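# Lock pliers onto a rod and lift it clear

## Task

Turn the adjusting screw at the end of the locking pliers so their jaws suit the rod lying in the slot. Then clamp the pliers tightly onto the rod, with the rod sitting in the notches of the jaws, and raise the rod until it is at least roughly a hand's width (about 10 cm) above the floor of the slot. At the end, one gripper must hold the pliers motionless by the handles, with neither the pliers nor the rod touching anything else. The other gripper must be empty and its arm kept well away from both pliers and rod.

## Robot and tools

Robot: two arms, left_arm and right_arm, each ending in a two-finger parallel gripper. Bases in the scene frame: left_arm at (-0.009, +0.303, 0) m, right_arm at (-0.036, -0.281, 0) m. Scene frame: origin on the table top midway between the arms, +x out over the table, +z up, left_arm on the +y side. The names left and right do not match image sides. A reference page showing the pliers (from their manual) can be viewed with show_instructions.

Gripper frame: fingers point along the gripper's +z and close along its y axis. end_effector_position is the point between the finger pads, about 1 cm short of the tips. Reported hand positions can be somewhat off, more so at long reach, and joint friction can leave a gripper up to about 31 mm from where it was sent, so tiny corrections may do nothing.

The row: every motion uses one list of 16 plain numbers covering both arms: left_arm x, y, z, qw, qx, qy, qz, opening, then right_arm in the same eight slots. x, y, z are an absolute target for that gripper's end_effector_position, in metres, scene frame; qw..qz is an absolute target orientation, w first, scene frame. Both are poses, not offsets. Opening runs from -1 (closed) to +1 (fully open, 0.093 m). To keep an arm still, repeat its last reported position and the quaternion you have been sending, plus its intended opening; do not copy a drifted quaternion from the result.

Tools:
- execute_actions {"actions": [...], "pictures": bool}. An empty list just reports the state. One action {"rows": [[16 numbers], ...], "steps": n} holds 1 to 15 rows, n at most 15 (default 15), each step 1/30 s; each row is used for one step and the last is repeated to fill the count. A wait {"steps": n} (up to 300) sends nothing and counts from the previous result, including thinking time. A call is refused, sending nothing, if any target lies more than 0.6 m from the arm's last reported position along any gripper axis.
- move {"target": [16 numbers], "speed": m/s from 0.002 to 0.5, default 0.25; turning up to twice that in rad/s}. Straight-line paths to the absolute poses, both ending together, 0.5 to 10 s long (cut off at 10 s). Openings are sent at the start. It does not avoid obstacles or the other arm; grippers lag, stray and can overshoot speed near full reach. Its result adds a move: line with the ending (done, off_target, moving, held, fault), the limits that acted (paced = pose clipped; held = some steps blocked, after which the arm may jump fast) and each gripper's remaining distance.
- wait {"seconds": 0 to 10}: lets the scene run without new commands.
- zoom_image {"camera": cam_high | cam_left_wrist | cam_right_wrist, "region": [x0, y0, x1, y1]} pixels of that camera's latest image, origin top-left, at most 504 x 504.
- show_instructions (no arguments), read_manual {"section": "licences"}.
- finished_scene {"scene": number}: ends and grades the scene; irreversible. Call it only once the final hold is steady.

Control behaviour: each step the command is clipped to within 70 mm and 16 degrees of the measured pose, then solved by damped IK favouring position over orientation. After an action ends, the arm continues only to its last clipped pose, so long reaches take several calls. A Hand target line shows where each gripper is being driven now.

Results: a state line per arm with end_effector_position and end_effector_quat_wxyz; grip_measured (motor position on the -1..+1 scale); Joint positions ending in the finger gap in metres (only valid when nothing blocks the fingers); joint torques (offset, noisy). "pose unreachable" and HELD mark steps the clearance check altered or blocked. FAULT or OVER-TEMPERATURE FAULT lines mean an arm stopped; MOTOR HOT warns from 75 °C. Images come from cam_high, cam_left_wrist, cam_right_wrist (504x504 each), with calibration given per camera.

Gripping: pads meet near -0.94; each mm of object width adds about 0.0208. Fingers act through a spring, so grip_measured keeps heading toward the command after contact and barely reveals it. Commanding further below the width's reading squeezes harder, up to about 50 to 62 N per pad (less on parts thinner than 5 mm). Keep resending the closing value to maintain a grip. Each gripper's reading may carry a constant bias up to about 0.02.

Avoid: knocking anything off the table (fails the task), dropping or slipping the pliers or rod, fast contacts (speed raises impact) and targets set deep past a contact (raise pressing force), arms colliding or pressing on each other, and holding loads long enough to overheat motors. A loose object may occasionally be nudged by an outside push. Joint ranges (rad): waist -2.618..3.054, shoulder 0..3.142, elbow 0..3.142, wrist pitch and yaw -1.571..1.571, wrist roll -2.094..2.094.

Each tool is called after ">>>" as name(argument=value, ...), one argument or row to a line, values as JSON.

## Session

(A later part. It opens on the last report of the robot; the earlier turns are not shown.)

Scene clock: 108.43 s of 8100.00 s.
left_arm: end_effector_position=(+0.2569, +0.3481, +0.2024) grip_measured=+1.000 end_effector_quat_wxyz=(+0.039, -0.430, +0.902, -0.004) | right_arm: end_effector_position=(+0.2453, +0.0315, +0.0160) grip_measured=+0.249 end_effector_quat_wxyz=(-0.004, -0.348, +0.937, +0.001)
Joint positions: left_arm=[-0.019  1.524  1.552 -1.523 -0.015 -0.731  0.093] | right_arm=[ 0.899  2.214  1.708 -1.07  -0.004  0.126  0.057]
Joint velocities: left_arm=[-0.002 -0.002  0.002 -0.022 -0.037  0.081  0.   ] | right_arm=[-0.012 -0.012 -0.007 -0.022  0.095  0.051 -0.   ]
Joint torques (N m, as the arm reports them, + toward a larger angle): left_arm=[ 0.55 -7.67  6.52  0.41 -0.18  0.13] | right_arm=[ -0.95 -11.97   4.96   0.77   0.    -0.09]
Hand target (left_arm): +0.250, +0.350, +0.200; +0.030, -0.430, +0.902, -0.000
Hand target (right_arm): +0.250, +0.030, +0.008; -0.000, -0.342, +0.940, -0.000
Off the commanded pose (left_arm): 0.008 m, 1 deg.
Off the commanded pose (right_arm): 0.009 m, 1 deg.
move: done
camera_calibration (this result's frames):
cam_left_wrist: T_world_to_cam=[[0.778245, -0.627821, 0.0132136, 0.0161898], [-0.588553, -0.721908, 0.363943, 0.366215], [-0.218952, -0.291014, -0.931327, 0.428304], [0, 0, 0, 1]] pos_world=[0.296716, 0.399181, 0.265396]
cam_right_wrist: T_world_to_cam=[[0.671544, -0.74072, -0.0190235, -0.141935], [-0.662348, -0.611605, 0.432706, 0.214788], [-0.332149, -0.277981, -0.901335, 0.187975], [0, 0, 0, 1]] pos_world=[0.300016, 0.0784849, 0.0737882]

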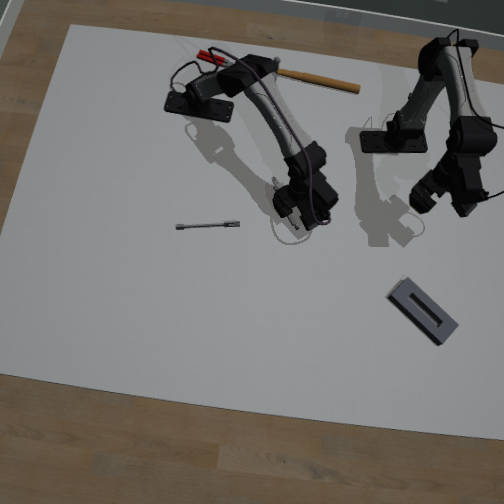

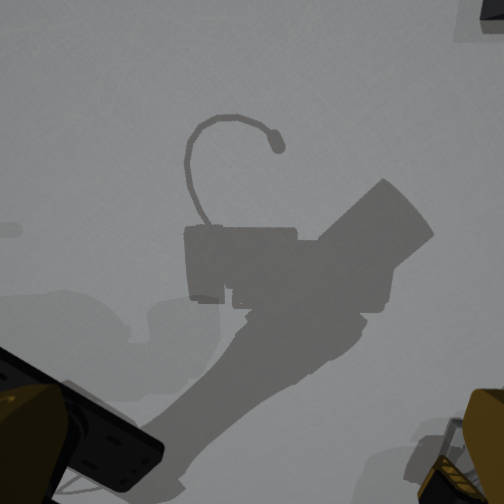

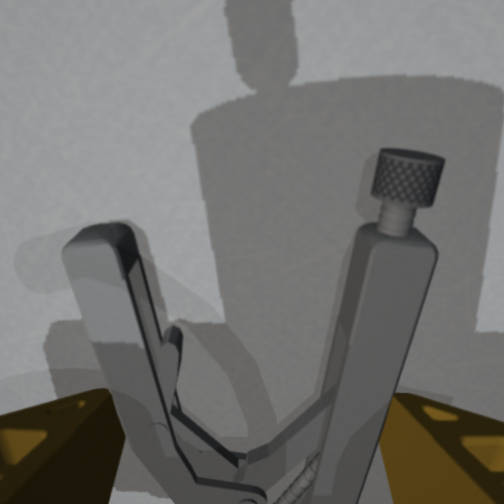

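>>> move(
  target=[0.25,0.35,0.2,0.03,-0.4305,0.9026,0,1, 0.25,0.03,0.008,0,-0.342,0.940,0,1],
  speed=0.04,
)

>>> move(
  target=[0.25,0.35,0.2,0.03,-0.4305,0.9026,0,1, 0.245,0.03,0.12,0,-0.342,0.940,0,1],
  speed=0.15,
)

>>> move(
  target=[0.26,0.2,0.15,0,-0.342,0.940,0,1, 0.2,-0.3,0.17,0,-0.342,0.940,0,1],
  speed=0.25,
)

>>> move(
  target=[0.245,0.025,0.08,0,-0.342,0.940,0,1, 0.2,-0.3,0.17,0,-0.342,0.940,0,1],
  speed=0.2,
)

Scene clock: 112.63 s of 8100.00 s.
left_arm: end_effector_position=(+0.2569, +0.3481, +0.2024) grip_measured=+1.000 end_effector_quat_wxyz=(+0.039, -0.430, +0.902, -0.004) | right_arm: end_effector_position=(+0.2474, +0.0335, +0.0160) grip_measured=+1.000 end_effector_quat_wxyz=(+0.001, -0.347, +0.938, +0.004)
Joint positions: left_arm=[-0.019  1.524  1.552 -1.523 -0.015 -0.731  0.093] | right_arm=[ 0.898  2.214  1.708 -1.058 -0.007  0.126  0.093]
Joint velocities: left_arm=[ 0.017  0.017 -0.017  0.007  0.022 -0.051  0.   ] | right_arm=[-0.002  0.007  0.007  0.051  0.007 -0.007  0.   ]
Joint torques (N m, as the arm reports them, + toward a larger angle): left_arm=[ 0.44 -7.7   6.43  0.42 -0.16  0.13] | right_arm=[ -0.9  -11.66   5.41   0.61  -0.02  -0.1 ]
Hand target (left_arm): +0.250, +0.350, +0.200; +0.030, -0.430, +0.902, -0.000
Hand target (right_arm): +0.250, +0.030, +0.008; -0.000, -0.342, +0.940, -0.000
Off the commanded pose (left_arm): 0.008 m, 1 deg.
Off the commanded pose (right_arm): 0.009 m, 1 deg.
move: done
camera_calibration (this result's frames):
cam_left_wrist: T_world_to_cam=[[0.778245, -0.627821, 0.0132136, 0.0161898], [-0.588553, -0.721908, 0.363943, 0.366215], [-0.218952, -0.291014, -0.931327, 0.428304], [0, 0, 0, 1]] pos_world=[0.296716, 0.399181, 0.265396]
cam_right_wrist: T_world_to_cam=[[0.670549, -0.741523, -0.022521, -0.141569], [-0.666055, -0.615118, 0.421901, 0.218674], [-0.326702, -0.267905, -0.906362, 0.187658], [0, 0, 0, 1]] pos_world=[0.301886, 0.0798084, 0.0746396]

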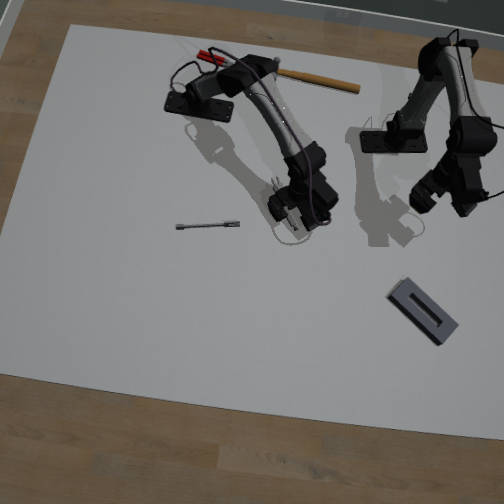

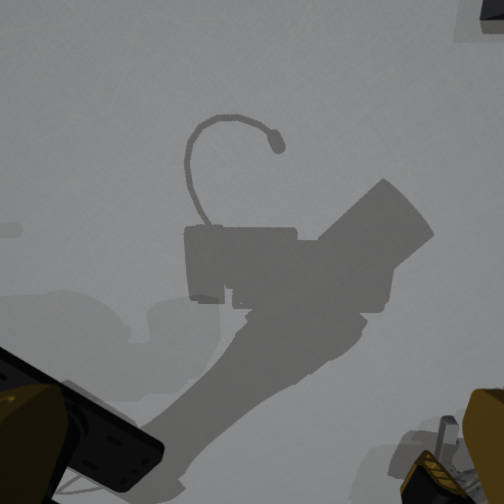

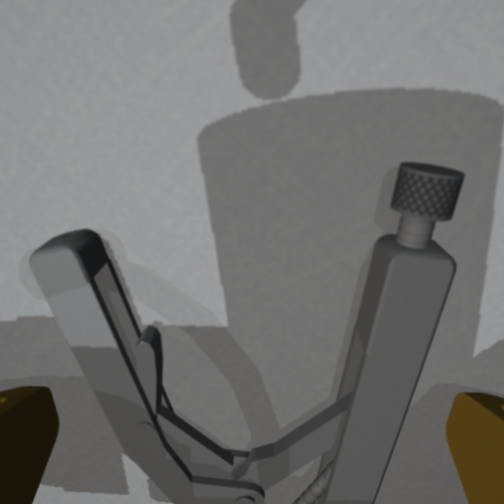

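Scene clock: 113.97 s of 8100.00 s.
left_arm: end_effector_position=(+0.2569, +0.3481, +0.2024) grip_measured=+1.000 end_effector_quat_wxyz=(+0.039, -0.430, +0.902, -0.004) | right_arm: end_effector_position=(+0.2455, +0.0314, +0.1112) grip_measured=+1.000 end_effector_quat_wxyz=(-0.006, -0.345, +0.939, +0.000)
Joint positions: left_arm=[-0.019  1.524  1.552 -1.523 -0.015 -0.731  0.093] | right_arm=[ 0.898  2.185  2.041 -1.438 -0.007  0.131  0.093]
Joint velocities: left_arm=[ 0.007  0.012 -0.002  0.007  0.037 -0.022  0.   ] | right_arm=[-0.012 -0.022 -0.017  0.022  0.022 -0.066  0.   ]
Joint torques (N m, as the arm reports them, + toward a larger angle): left_arm=[ 0.5  -7.63  6.35  0.41 -0.17  0.15] | right_arm=[ -0.17 -13.3    7.93   0.25  -0.01  -0.06]
Hand target (left_arm): +0.250, +0.350, +0.200; +0.030, -0.430, +0.902, -0.000
Hand target (right_arm): +0.246, +0.031, +0.120; -0.000, -0.342, +0.940, +0.000
Off the commanded pose (left_arm): 0.008 m, 1 deg.
Off the commanded pose (right_arm): 0.009 m, 1 deg.
move: done
camera_calibration (this result's frames):
cam_left_wrist: T_world_to_cam=[[0.778245, -0.627821, 0.0132136, 0.0161898], [-0.588553, -0.721908, 0.363943, 0.366215], [-0.218952, -0.291014, -0.931327, 0.428304], [0, 0, 0, 1]] pos_world=[0.296716, 0.399181, 0.265396]
cam_right_wrist: T_world_to_cam=[[0.666608, -0.745121, -0.0207076, -0.13883], [-0.664017, -0.606214, 0.437706, 0.173427], [-0.338697, -0.278028, -0.89888, 0.275153], [0, 0, 0, 1]] pos_world=[0.300897, 0.0781894, 0.168544]

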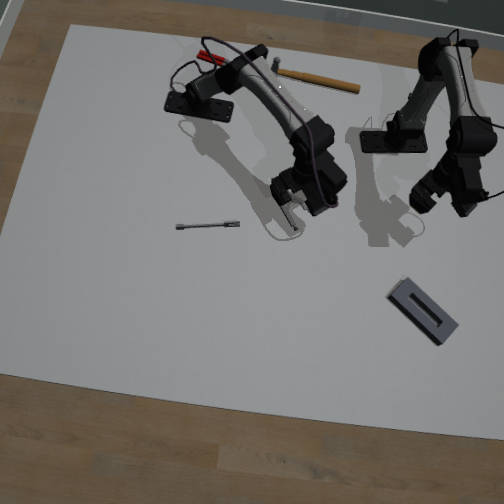

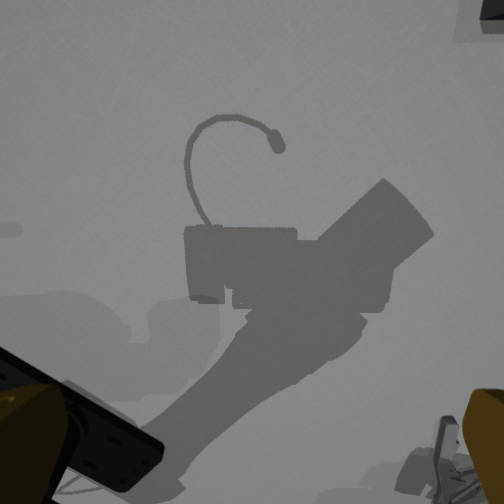

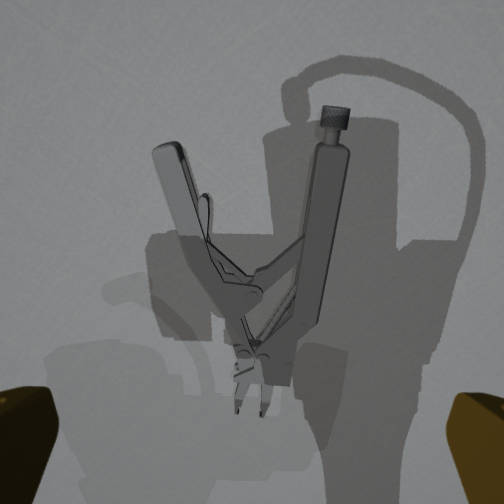

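Scene clock: 116.00 s of 8100.00 s.
left_arm: end_effector_position=(+0.2634, +0.1990, +0.1586) grip_measured=+1.000 end_effector_quat_wxyz=(+0.005, -0.340, +0.940, -0.014) | right_arm: end_effector_position=(+0.2072, -0.2991, +0.1664) grip_measured=+1.000 end_effector_quat_wxyz=(-0.008, -0.340, +0.940, +0.006)
Joint positions: left_arm=[-0.534  1.624  1.479 -1.399  0.014 -1.053  0.093] | right_arm=[-0.014  1.488  1.376 -1.478 -0.004 -0.769  0.093]
Joint velocities: left_arm=[-0.007  0.002  0.007 -0.051  0.022  0.007  0.   ] | right_arm=[ 0.002  0.017 -0.012  0.007 -0.125 -0.051  0.   ]
Joint torques (N m, as the arm reports them, + toward a larger angle): left_arm=[-0.68 -6.69  6.29  0.51 -0.1  -0.05] | right_arm=[-0.74 -7.38  6.7   0.23 -0.19 -0.24]
Hand target (left_arm): +0.262, +0.197, +0.150; -0.004, -0.342, +0.940, -0.008
Hand target (right_arm): +0.203, -0.299, +0.171; -0.004, -0.342, +0.940, +0.008
Off the commanded pose (left_arm): 0.009 m, 2 deg.
Off the commanded pose (right_arm): 0.008 m, 1 deg.
move: done
camera_calibration (this result's frames):
cam_left_wrist: T_world_to_cam=[[0.642194, -0.766537, 0.00261485, -0.0168167], [-0.694657, -0.580525, 0.424784, 0.268589], [-0.324095, -0.27461, -0.905291, 0.36586], [0, 0, 0, 1]] pos_world=[0.315951, 0.243501, 0.217162]
cam_right_wrist: T_world_to_cam=[[0.6581, -0.752266, -0.0316231, -0.356946], [-0.667775, -0.602557, 0.437036, -0.0745858], [-0.347822, -0.266497, -0.898888, 0.225262], [0, 0, 0, 1]] pos_world=[0.263451, -0.253429, 0.223794]

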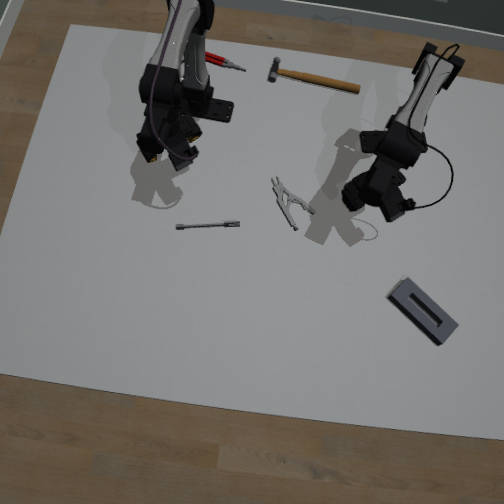

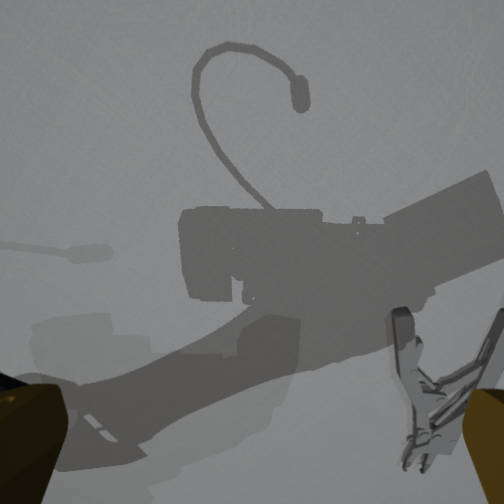

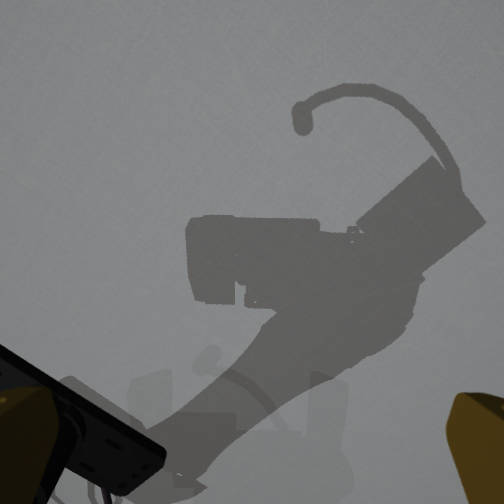

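Scene clock: 117.50 s of 8100.00 s.
left_arm: end_effector_position=(+0.2407, +0.0273, +0.0794) grip_measured=+1.000 end_effector_quat_wxyz=(-0.011, -0.337, +0.941, +0.002) | right_arm: end_effector_position=(+0.2043, -0.2989, +0.1687) grip_measured=+1.000 end_effector_quat_wxyz=(-0.003, -0.340, +0.940, +0.003)
Joint positions: left_arm=[-1.004  1.981  1.606 -1.208  0.018 -1.515  0.093] | right_arm=[-0.014  1.468  1.367 -1.478 -0.004 -0.77   0.093]
Joint velocities: left_arm=[ 0.007 -0.012 -0.017 -0.022 -0.037  0.037  0.   ] | right_arm=[-0.002 -0.002  0.012 -0.051  0.022  0.037  0.   ]
Joint torques (N m, as the arm reports them, + toward a larger angle): left_arm=[ -0.45 -10.65  10.44   0.3   -0.14  -0.07] | right_arm=[-0.57 -7.51  5.43  0.4  -0.07 -0.22]
Hand target (left_arm): +0.246, +0.022, +0.081; -0.007, -0.342, +0.940, -0.005
Hand target (right_arm): +0.200, -0.300, +0.170; -0.000, -0.342, +0.940, +0.000
Off the commanded pose (left_arm): 0.005 m, 1 deg.
Off the commanded pose (right_arm): 0.005 m, 1 deg.
move: done
camera_calibration (this result's frames):
cam_left_wrist: T_world_to_cam=[[0.635605, -0.771047, -0.0386287, -0.128633], [-0.681266, -0.583726, 0.441746, 0.182242], [-0.363156, -0.25446, -0.896308, 0.247737], [0, 0, 0, 1]] pos_world=[0.295882, 0.0702363, 0.136575]
cam_right_wrist: T_world_to_cam=[[0.658988, -0.751787, -0.0234592, -0.356202], [-0.672263, -0.602696, 0.429907, -0.0753387], [-0.337337, -0.267533, -0.902569, 0.224569], [0, 0, 0, 1]] pos_world=[0.259841, -0.253114, 0.226722]

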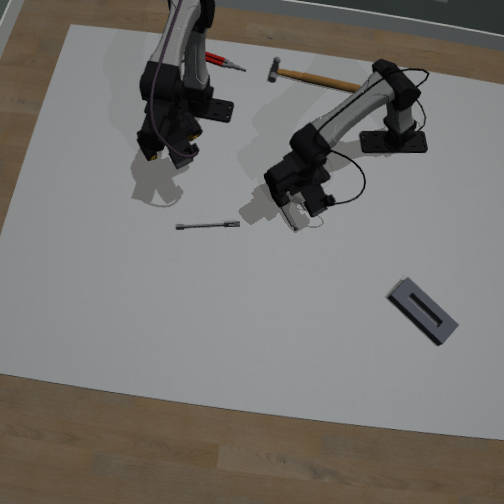

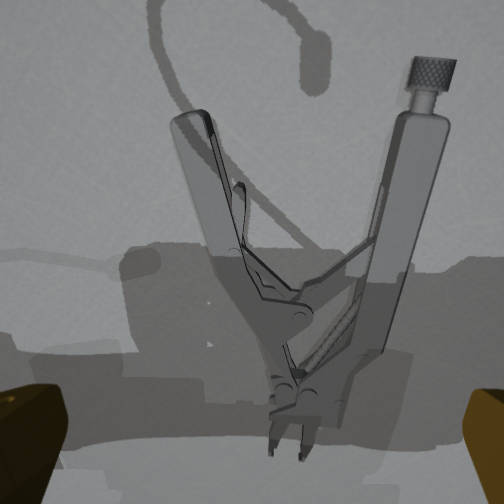

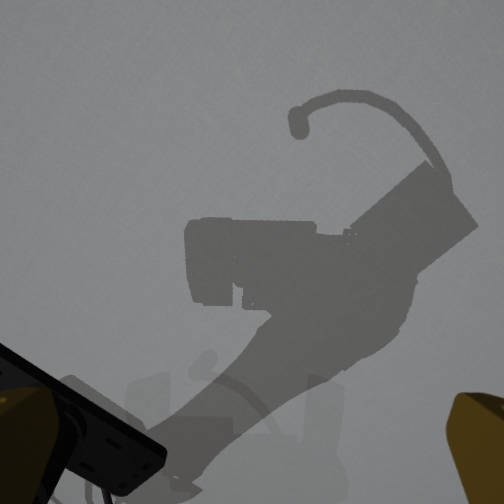

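>>> move(
  target=[0.262,0.016,0.05,0,-0.342,0.940,0,1, 0.2,-0.3,0.17,0,-0.342,0.940,0,1],
  speed=0.08,
)

Scene clock: 122.23 s of 8100.00 s.
left_arm: end_effector_position=(+0.2524, +0.0198, +0.0495) grip_measured=+1.000 end_effector_quat_wxyz=(-0.008, -0.340, +0.940, +0.009) | right_arm: end_effector_position=(+0.2043, -0.2989, +0.1687) grip_measured=+1.000 end_effector_quat_wxyz=(-0.003, -0.340, +0.940, +0.003)
Joint positions: left_arm=[-1.     2.063  1.606 -1.136  0.007 -1.518  0.093] | right_arm=[-0.014  1.468  1.367 -1.478 -0.004 -0.77   0.093]
Joint velocities: left_arm=[-0.007 -0.002 -0.002  0.051  0.081  0.066  0.   ] | right_arm=[ 0.027 -0.017  0.002  0.022  0.037  0.022  0.   ]
Joint torques (N m, as the arm reports them, + toward a larger angle): left_arm=[  0.42 -11.25  10.39   0.3   -0.26   0.1 ] | right_arm=[-0.58 -7.5   5.43  0.41 -0.06 -0.22]
Hand target (left_arm): +0.262, +0.016, +0.050; +0.000, -0.342, +0.940, +0.000
Hand target (right_arm): +0.200, -0.300, +0.170; -0.000, -0.342, +0.940, +0.000
Off the commanded pose (left_arm): 0.010 m, 1 deg.
Off the commanded pose (right_arm): 0.005 m, 1 deg.
move: done
camera_calibration (this result's frames):
cam_left_wrist: T_world_to_cam=[[0.641076, -0.765878, -0.0495149, -0.143949], [-0.677615, -0.595128, 0.432043, 0.198908], [-0.36036, -0.243421, -0.900493, 0.222584], [0, 0, 0, 1]] pos_world=[0.307276, 0.0623094, 0.10737]
cam_right_wrist: T_world_to_cam=[[0.658988, -0.751787, -0.0234592, -0.356202], [-0.672263, -0.602696, 0.429907, -0.0753387], [-0.337337, -0.267533, -0.902569, 0.224569], [0, 0, 0, 1]] pos_world=[0.259841, -0.253114, 0.226722]

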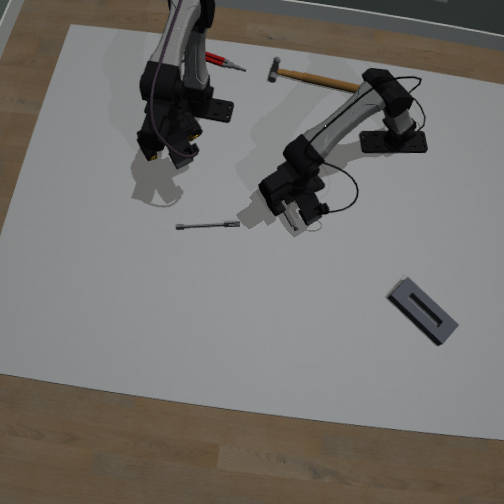

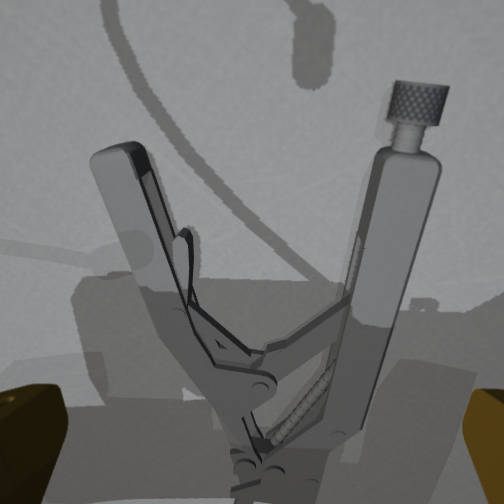

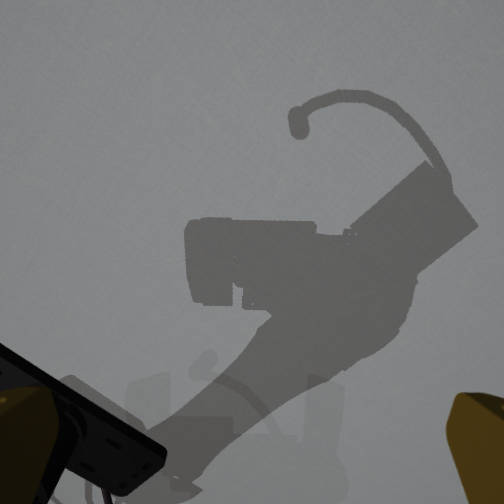

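Centred. Down.

>>> move(
  target=[0.262,0.016,0.008,0,-0.342,0.940,0,1, 0.2,-0.3,0.17,0,-0.342,0.940,0,1],
  speed=0.05,
)

Scene clock: 124.57 s of 8100.00 s.
left_arm: end_effector_position=(+0.2622, +0.0095, +0.0215) grip_measured=+1.000 end_effector_quat_wxyz=(+0.001, -0.340, +0.940, -0.011) | right_arm: end_effector_position=(+0.2043, -0.2989, +0.1687) grip_measured=+1.000 end_effector_quat_wxyz=(-0.003, -0.340, +0.940, +0.003)
Joint positions: left_arm=[-1.     2.105  1.556 -1.     0.006 -1.518  0.093] | right_arm=[-0.014  1.468  1.367 -1.478 -0.004 -0.77   0.093]
Joint velocities: left_arm=[-0.012 -0.017  0.012  0.022  0.022  0.007  0.   ] | right_arm=[-0.002 -0.002 -0.007 -0.022 -0.007  0.037  0.   ]
Joint torques (N m, as the arm reports them, + toward a larger angle): left_arm=[  0.3  -11.21   5.46   0.55  -0.21   0.11] | right_arm=[-0.54 -7.5   5.48  0.4  -0.07 -0.21]
Hand target (left_arm): +0.262, +0.016, +0.009; +0.000, -0.342, +0.940, +0.000
Hand target (right_arm): +0.200, -0.300, +0.170; -0.000, -0.342, +0.940, +0.000
Off the commanded pose (left_arm): 0.015 m, 1 deg.
Off the commanded pose (right_arm): 0.005 m, 1 deg.
move: off_target (left_arm)
camera_calibration (this result's frames):
cam_left_wrist: T_world_to_cam=[[0.641914, -0.766752, -0.00614078, -0.160653], [-0.690599, -0.581602, 0.429898, 0.214776], [-0.333197, -0.271717, -0.902857, 0.191589], [0, 0, 0, 1]] pos_world=[0.315286, 0.0537907, 0.0796589]
cam_right_wrist: T_world_to_cam=[[0.658988, -0.751787, -0.0234592, -0.356202], [-0.672263, -0.602696, 0.429907, -0.0753387], [-0.337337, -0.267533, -0.902569, 0.224569], [0, 0, 0, 1]] pos_world=[0.259841, -0.253114, 0.226722]

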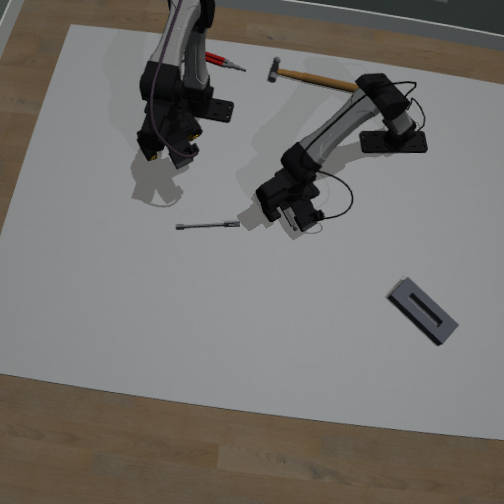

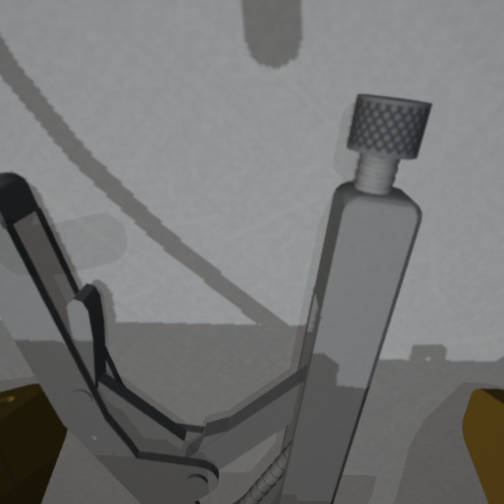

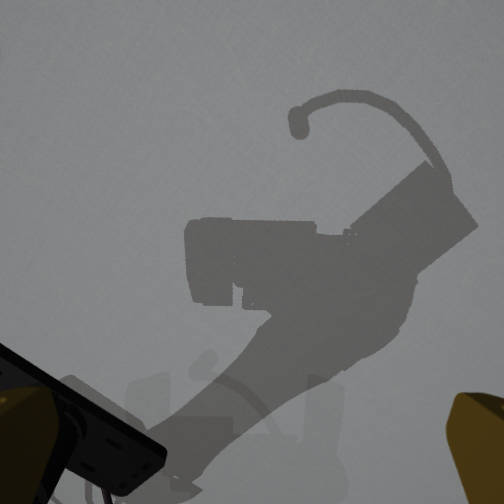

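>>> move(
  target=[0.256,0.032,0.006,0,-0.342,0.940,0,1, 0.2,-0.3,0.17,0,-0.342,0.940,0,1],
  speed=0.04,
)

Scene clock: 127.63 s of 8100.00 s.
left_arm: end_effector_position=(+0.2602, +0.0141, +0.0173) grip_measured=+1.000 end_effector_quat_wxyz=(+0.002, -0.339, +0.940, -0.026) | right_arm: end_effector_position=(+0.2043, -0.2989, +0.1687) grip_measured=+1.000 end_effector_quat_wxyz=(-0.003, -0.340, +0.940, +0.003)
Joint positions: left_arm=[-0.991  2.069  1.48  -0.934  0.017 -1.507  0.093] | right_arm=[-0.014  1.468  1.367 -1.478 -0.004 -0.77   0.093]
Joint velocities: left_arm=[-0.007 -0.002  0.007 -0.022 -0.051 -0.022  0.   ] | right_arm=[ 0.007 -0.002 -0.012  0.037 -0.022  0.022  0.   ]
Joint torques (N m, as the arm reports them, + toward a larger angle): left_arm=[  0.86 -12.27   3.7    0.35  -0.31   0.19] | right_arm=[-0.57 -7.5   5.44  0.4  -0.08 -0.2 ]
Hand target (left_arm): +0.256, +0.031, +0.006; -0.000, -0.342, +0.940, +0.000
Hand target (right_arm): +0.200, -0.300, +0.170; -0.000, -0.342, +0.940, +0.000
Off the commanded pose (left_arm): 0.022 m, 3 deg.
Off the commanded pose (right_arm): 0.005 m, 1 deg.
move: off_target (left_arm)
camera_calibration (this result's frames):
cam_left_wrist: T_world_to_cam=[[0.639786, -0.768217, 0.0227246, -0.155824], [-0.697376, -0.567853, 0.437275, 0.21937], [-0.323018, -0.29561, -0.899041, 0.186063], [0, 0, 0, 1]] pos_world=[0.312779, 0.0598654, 0.0748945]
cam_right_wrist: T_world_to_cam=[[0.658988, -0.751787, -0.0234592, -0.356202], [-0.672263, -0.602696, 0.429907, -0.0753387], [-0.337337, -0.267533, -0.902569, 0.224569], [0, 0, 0, 1]] pos_world=[0.259841, -0.253114, 0.226722]

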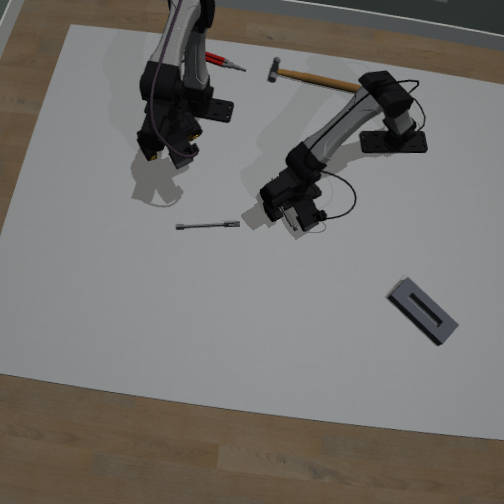

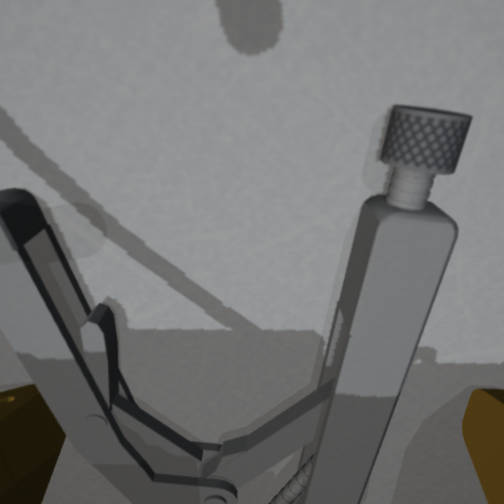

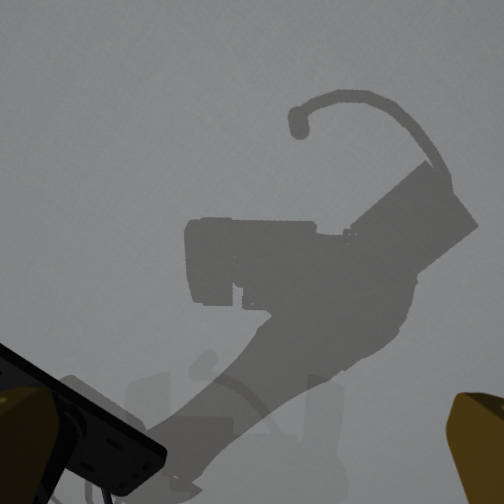

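>>> move(
  target=[0.254,0.030,0.05,0,-0.342,0.940,0,1, 0.2,-0.3,0.17,0,-0.342,0.940,0,1],
  speed=0.05,
)

Scene clock: 130.83 s of 8100.00 s.
left_arm: end_effector_position=(+0.2468, +0.0306, +0.0401) grip_measured=+1.000 end_effector_quat_wxyz=(-0.008, -0.339, +0.941, +0.008) | right_arm: end_effector_position=(+0.2043, -0.2989, +0.1687) grip_measured=+1.000 end_effector_quat_wxyz=(-0.003, -0.340, +0.940, +0.003)
Joint positions: left_arm=[-0.991  2.026  1.512 -1.078  0.008 -1.507  0.093] | right_arm=[-0.014  1.468  1.367 -1.478 -0.004 -0.77   0.093]
Joint velocities: left_arm=[-0.007 -0.012 -0.012  0.007  0.051 -0.007  0.   ] | right_arm=[ 0.012 -0.012 -0.002 -0.022  0.037  0.007  0.   ]
Joint torques (N m, as the arm reports them, + toward a larger angle): left_arm=[  0.3  -13.2   10.07   0.09  -0.25   0.06] | right_arm=[-0.58 -7.52  5.42  0.4  -0.08 -0.21]
Hand target (left_arm): +0.253, +0.031, +0.050; -0.000, -0.342, +0.940, +0.000
Hand target (right_arm): +0.200, -0.300, +0.170; -0.000, -0.342, +0.940, +0.000
Off the commanded pose (left_arm): 0.012 m, 1 deg.
Off the commanded pose (right_arm): 0.005 m, 1 deg.
move: off_target (left_arm)
camera_calibration (this result's frames):
cam_left_wrist: T_world_to_cam=[[0.639652, -0.767198, -0.04745, -0.132184], [-0.678882, -0.592814, 0.433233, 0.205756], [-0.360504, -0.244905, -0.900032, 0.214858], [0, 0, 0, 1]] pos_world=[0.301694, 0.0731833, 0.0979666]
cam_right_wrist: T_world_to_cam=[[0.658988, -0.751787, -0.0234592, -0.356202], [-0.672263, -0.602696, 0.429907, -0.0753387], [-0.337337, -0.267533, -0.902569, 0.224569], [0, 0, 0, 1]] pos_world=[0.259841, -0.253114, 0.226722]

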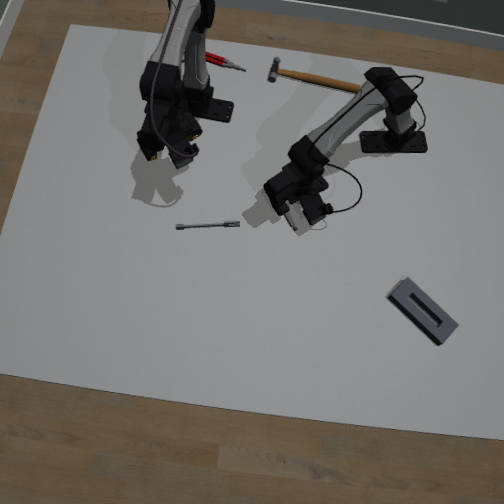

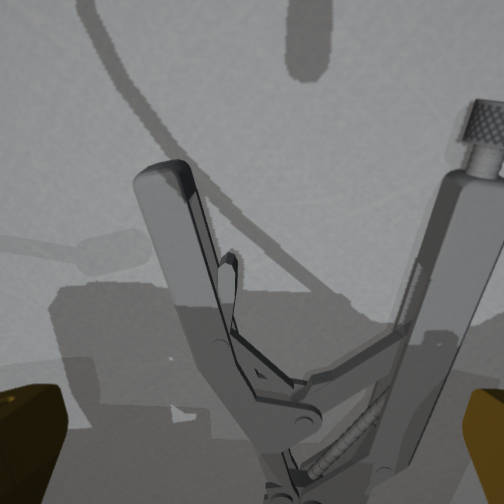

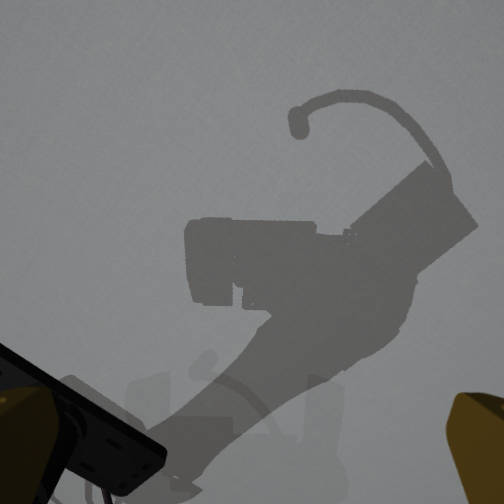

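>>> move(
  target=[0.255,0.029,0.007,0,-0.342,0.940,0,1, 0.2,-0.3,0.17,0,-0.342,0.940,0,1],
  speed=0.04,
)

Scene clock: 134.07 s of 8100.00 s.
left_arm: end_effector_position=(+0.2570, +0.0201, +0.0201) grip_measured=+1.000 end_effector_quat_wxyz=(+0.003, -0.339, +0.941, -0.016) | right_arm: end_effector_position=(+0.2043, -0.2989, +0.1687) grip_measured=+1.000 end_effector_quat_wxyz=(-0.003, -0.340, +0.940, +0.003)
Joint positions: left_arm=[-0.991  2.056  1.474 -0.957  0.007 -1.507  0.093] | right_arm=[-0.014  1.468  1.367 -1.478 -0.004 -0.77   0.093]
Joint velocities: left_arm=[ 0.022  0.002  0.012  0.022 -0.11   0.037  0.   ] | right_arm=[-0.012 -0.002  0.012  0.037  0.125  0.007  0.   ]
Joint torques (N m, as the arm reports them, + toward a larger angle): left_arm=[  0.39 -10.81   5.14   0.44  -0.23   0.08] | right_arm=[-0.59 -7.52  5.45  0.41 -0.07 -0.2 ]
Hand target (left_arm): +0.255, +0.029, +0.007; +0.000, -0.342, +0.940, +0.000
Hand target (right_arm): +0.200, -0.300, +0.170; -0.000, -0.342, +0.940, +0.000
Off the commanded pose (left_arm): 0.016 m, 2 deg.
Off the commanded pose (right_arm): 0.005 m, 1 deg.
move: off_target (left_arm)
camera_calibration (this result's frames):
cam_left_wrist: T_world_to_cam=[[0.640442, -0.76799, 0.00500569, -0.149045], [-0.694835, -0.576635, 0.429764, 0.21895], [-0.327168, -0.278717, -0.902927, 0.190138], [0, 0, 0, 1]] pos_world=[0.309796, 0.0647842, 0.0783302]
cam_right_wrist: T_world_to_cam=[[0.658988, -0.751787, -0.0234592, -0.356202], [-0.672263, -0.602696, 0.429907, -0.0753387], [-0.337337, -0.267533, -0.902569, 0.224569], [0, 0, 0, 1]] pos_world=[0.259841, -0.253114, 0.226722]

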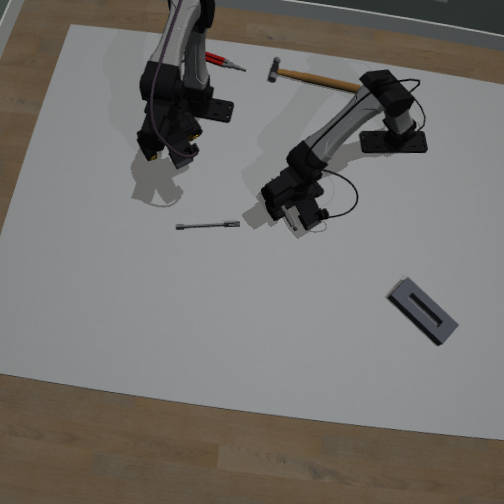

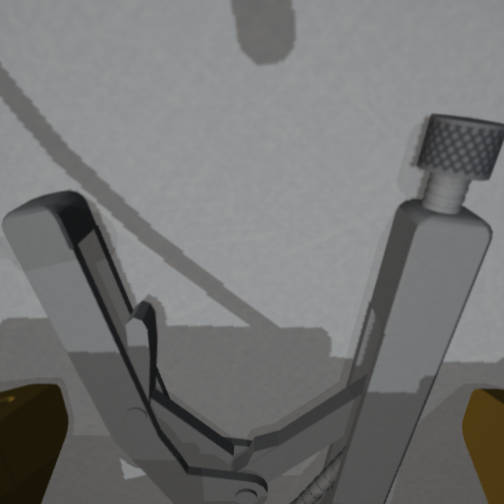

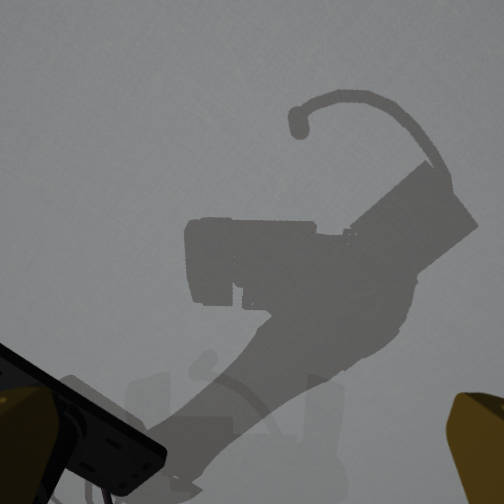

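>>> move(
  target=[0.255,0.029,0.000,0,-0.342,0.940,0,1, 0.2,-0.3,0.17,0,-0.342,0.940,0,1],
  speed=0.02,
)

>>> move(
  target=[0.255,0.029,0.004,0,-0.342,0.940,0,0.25, 0.2,-0.3,0.17,0,-0.342,0.940,0,1],
  speed=0.02,
)

Scene clock: 143.70 s of 8100.00 s.
left_arm: end_effector_position=(+0.2591, +0.0180, +0.0172) grip_measured=+1.000 end_effector_quat_wxyz=(+0.006, -0.339, +0.940, -0.023) | right_arm: end_effector_position=(+0.2043, -0.2989, +0.1687) grip_measured=+1.000 end_effector_quat_wxyz=(-0.003, -0.340, +0.940, +0.003)
Joint positions: left_arm=[-0.991  2.058  1.464 -0.93   0.007 -1.507  0.093] | right_arm=[-0.014  1.468  1.367 -1.478 -0.004 -0.77   0.093]
Joint velocities: left_arm=[-0.007  0.012 -0.012 -0.007  0.007 -0.066  0.   ] | right_arm=[-0.007 -0.012  0.002 -0.007 -0.007 -0.037  0.   ]
Joint torques (N m, as the arm reports them, + toward a larger angle): left_arm=[  0.25 -10.     4.58   0.53  -0.22   0.12] | right_arm=[-0.59 -7.49  5.41  0.4  -0.07 -0.22]
Hand target (left_arm): +0.255, +0.029, +0.000; -0.000, -0.342, +0.940, -0.000
Hand target (right_arm): +0.200, -0.300, +0.170; -0.000, -0.342, +0.940, +0.000
Off the commanded pose (left_arm): 0.021 m, 3 deg.
Off the commanded pose (right_arm): 0.005 m, 1 deg.
move: off_target (left_arm)
camera_calibration (this result's frames):
cam_left_wrist: T_world_to_cam=[[0.640328, -0.767855, 0.0194497, -0.152147], [-0.699216, -0.572234, 0.42854, 0.221539], [-0.317926, -0.288006, -0.903314, 0.185307], [0, 0, 0, 1]] pos_world=[0.311241, 0.0633143, 0.0754113]
cam_right_wrist: T_world_to_cam=[[0.658988, -0.751787, -0.0234592, -0.356202], [-0.672263, -0.602696, 0.429907, -0.0753387], [-0.337337, -0.267533, -0.902569, 0.224569], [0, 0, 0, 1]] pos_world=[0.259841, -0.253114, 0.226722]

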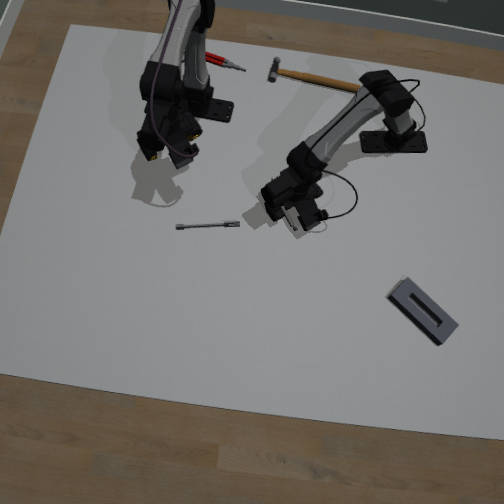

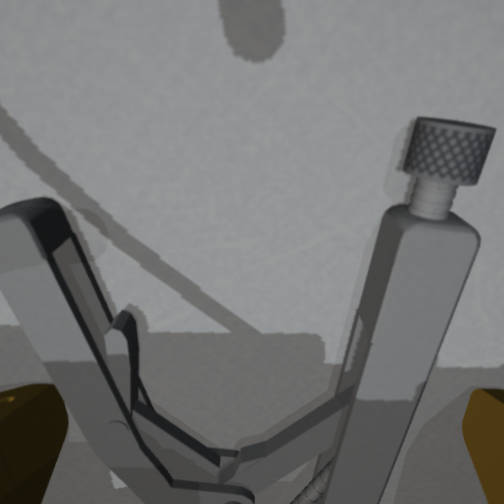

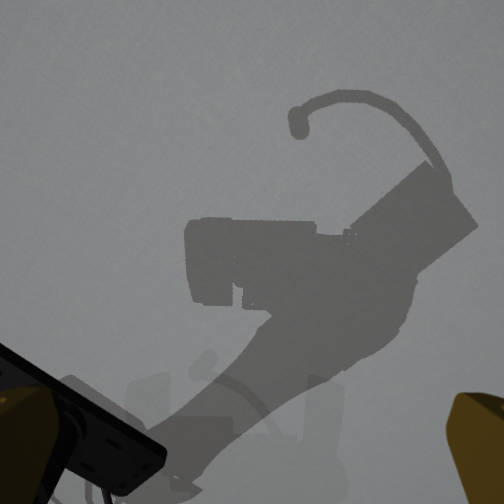

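Scene clock: 145.10 s of 8100.00 s.
left_arm: end_effector_position=(+0.2587, +0.0186, +0.0171) grip_measured=+0.261 end_effector_quat_wxyz=(+0.006, -0.339, +0.940, -0.021) | right_arm: end_effector_position=(+0.2043, -0.2989, +0.1687) grip_measured=+1.000 end_effector_quat_wxyz=(-0.003, -0.340, +0.940, +0.003)
Joint positions: left_arm=[-0.991  2.058  1.464 -0.933  0.006 -1.507  0.058] | right_arm=[-0.014  1.468  1.367 -1.478 -0.004 -0.77   0.093]
Joint velocities: left_arm=[-0.007  0.012 -0.012  0.022 -0.051 -0.007  0.001] | right_arm=[-0.022 -0.007  0.012 -0.066  0.066 -0.051  0.   ]
Joint torques (N m, as the arm reports them, + toward a larger angle): left_arm=[  0.32 -10.63   5.24   0.35  -0.21   0.08] | right_arm=[-0.58 -7.51  5.41  0.41 -0.08 -0.21]
Hand target (left_arm): +0.255, +0.029, +0.004; -0.000, -0.342, +0.940, +0.000
Hand target (right_arm): +0.200, -0.300, +0.170; -0.000, -0.342, +0.940, +0.000
Off the commanded pose (left_arm): 0.017 m, 3 deg.
Off the commanded pose (right_arm): 0.005 m, 1 deg.
move: off_target (left_arm)
camera_calibration (this result's frames):
cam_left_wrist: T_world_to_cam=[[0.640378, -0.767878, 0.016738, -0.151459], [-0.698648, -0.573313, 0.428021, 0.221508], [-0.319072, -0.285789, -0.903614, 0.18559], [0, 0, 0, 1]] pos_world=[0.310964, 0.0637309, 0.0754261]
cam_right_wrist: T_world_to_cam=[[0.658988, -0.751787, -0.0234592, -0.356202], [-0.672263, -0.602696, 0.429907, -0.0753387], [-0.337337, -0.267533, -0.902569, 0.224569], [0, 0, 0, 1]] pos_world=[0.259841, -0.253114, 0.226722]

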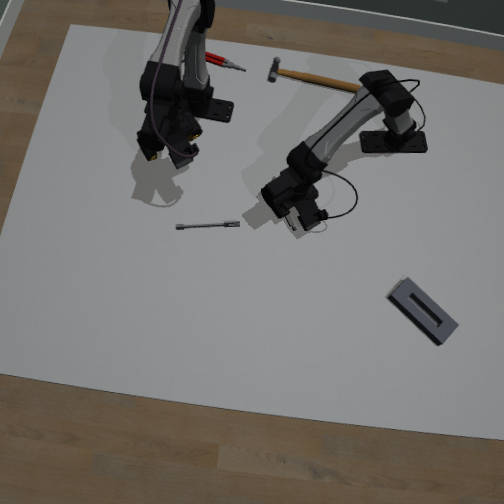

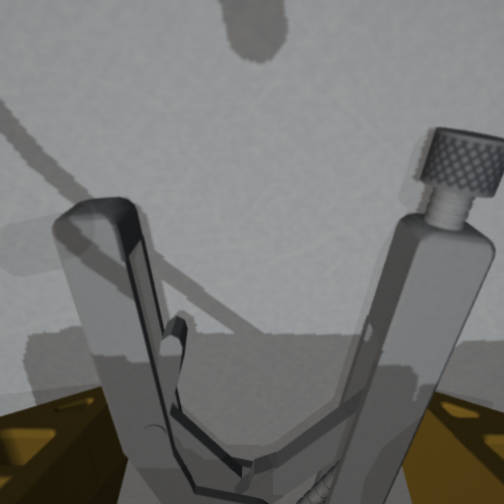

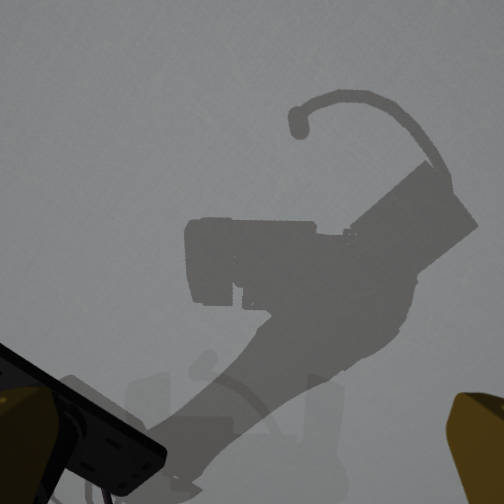

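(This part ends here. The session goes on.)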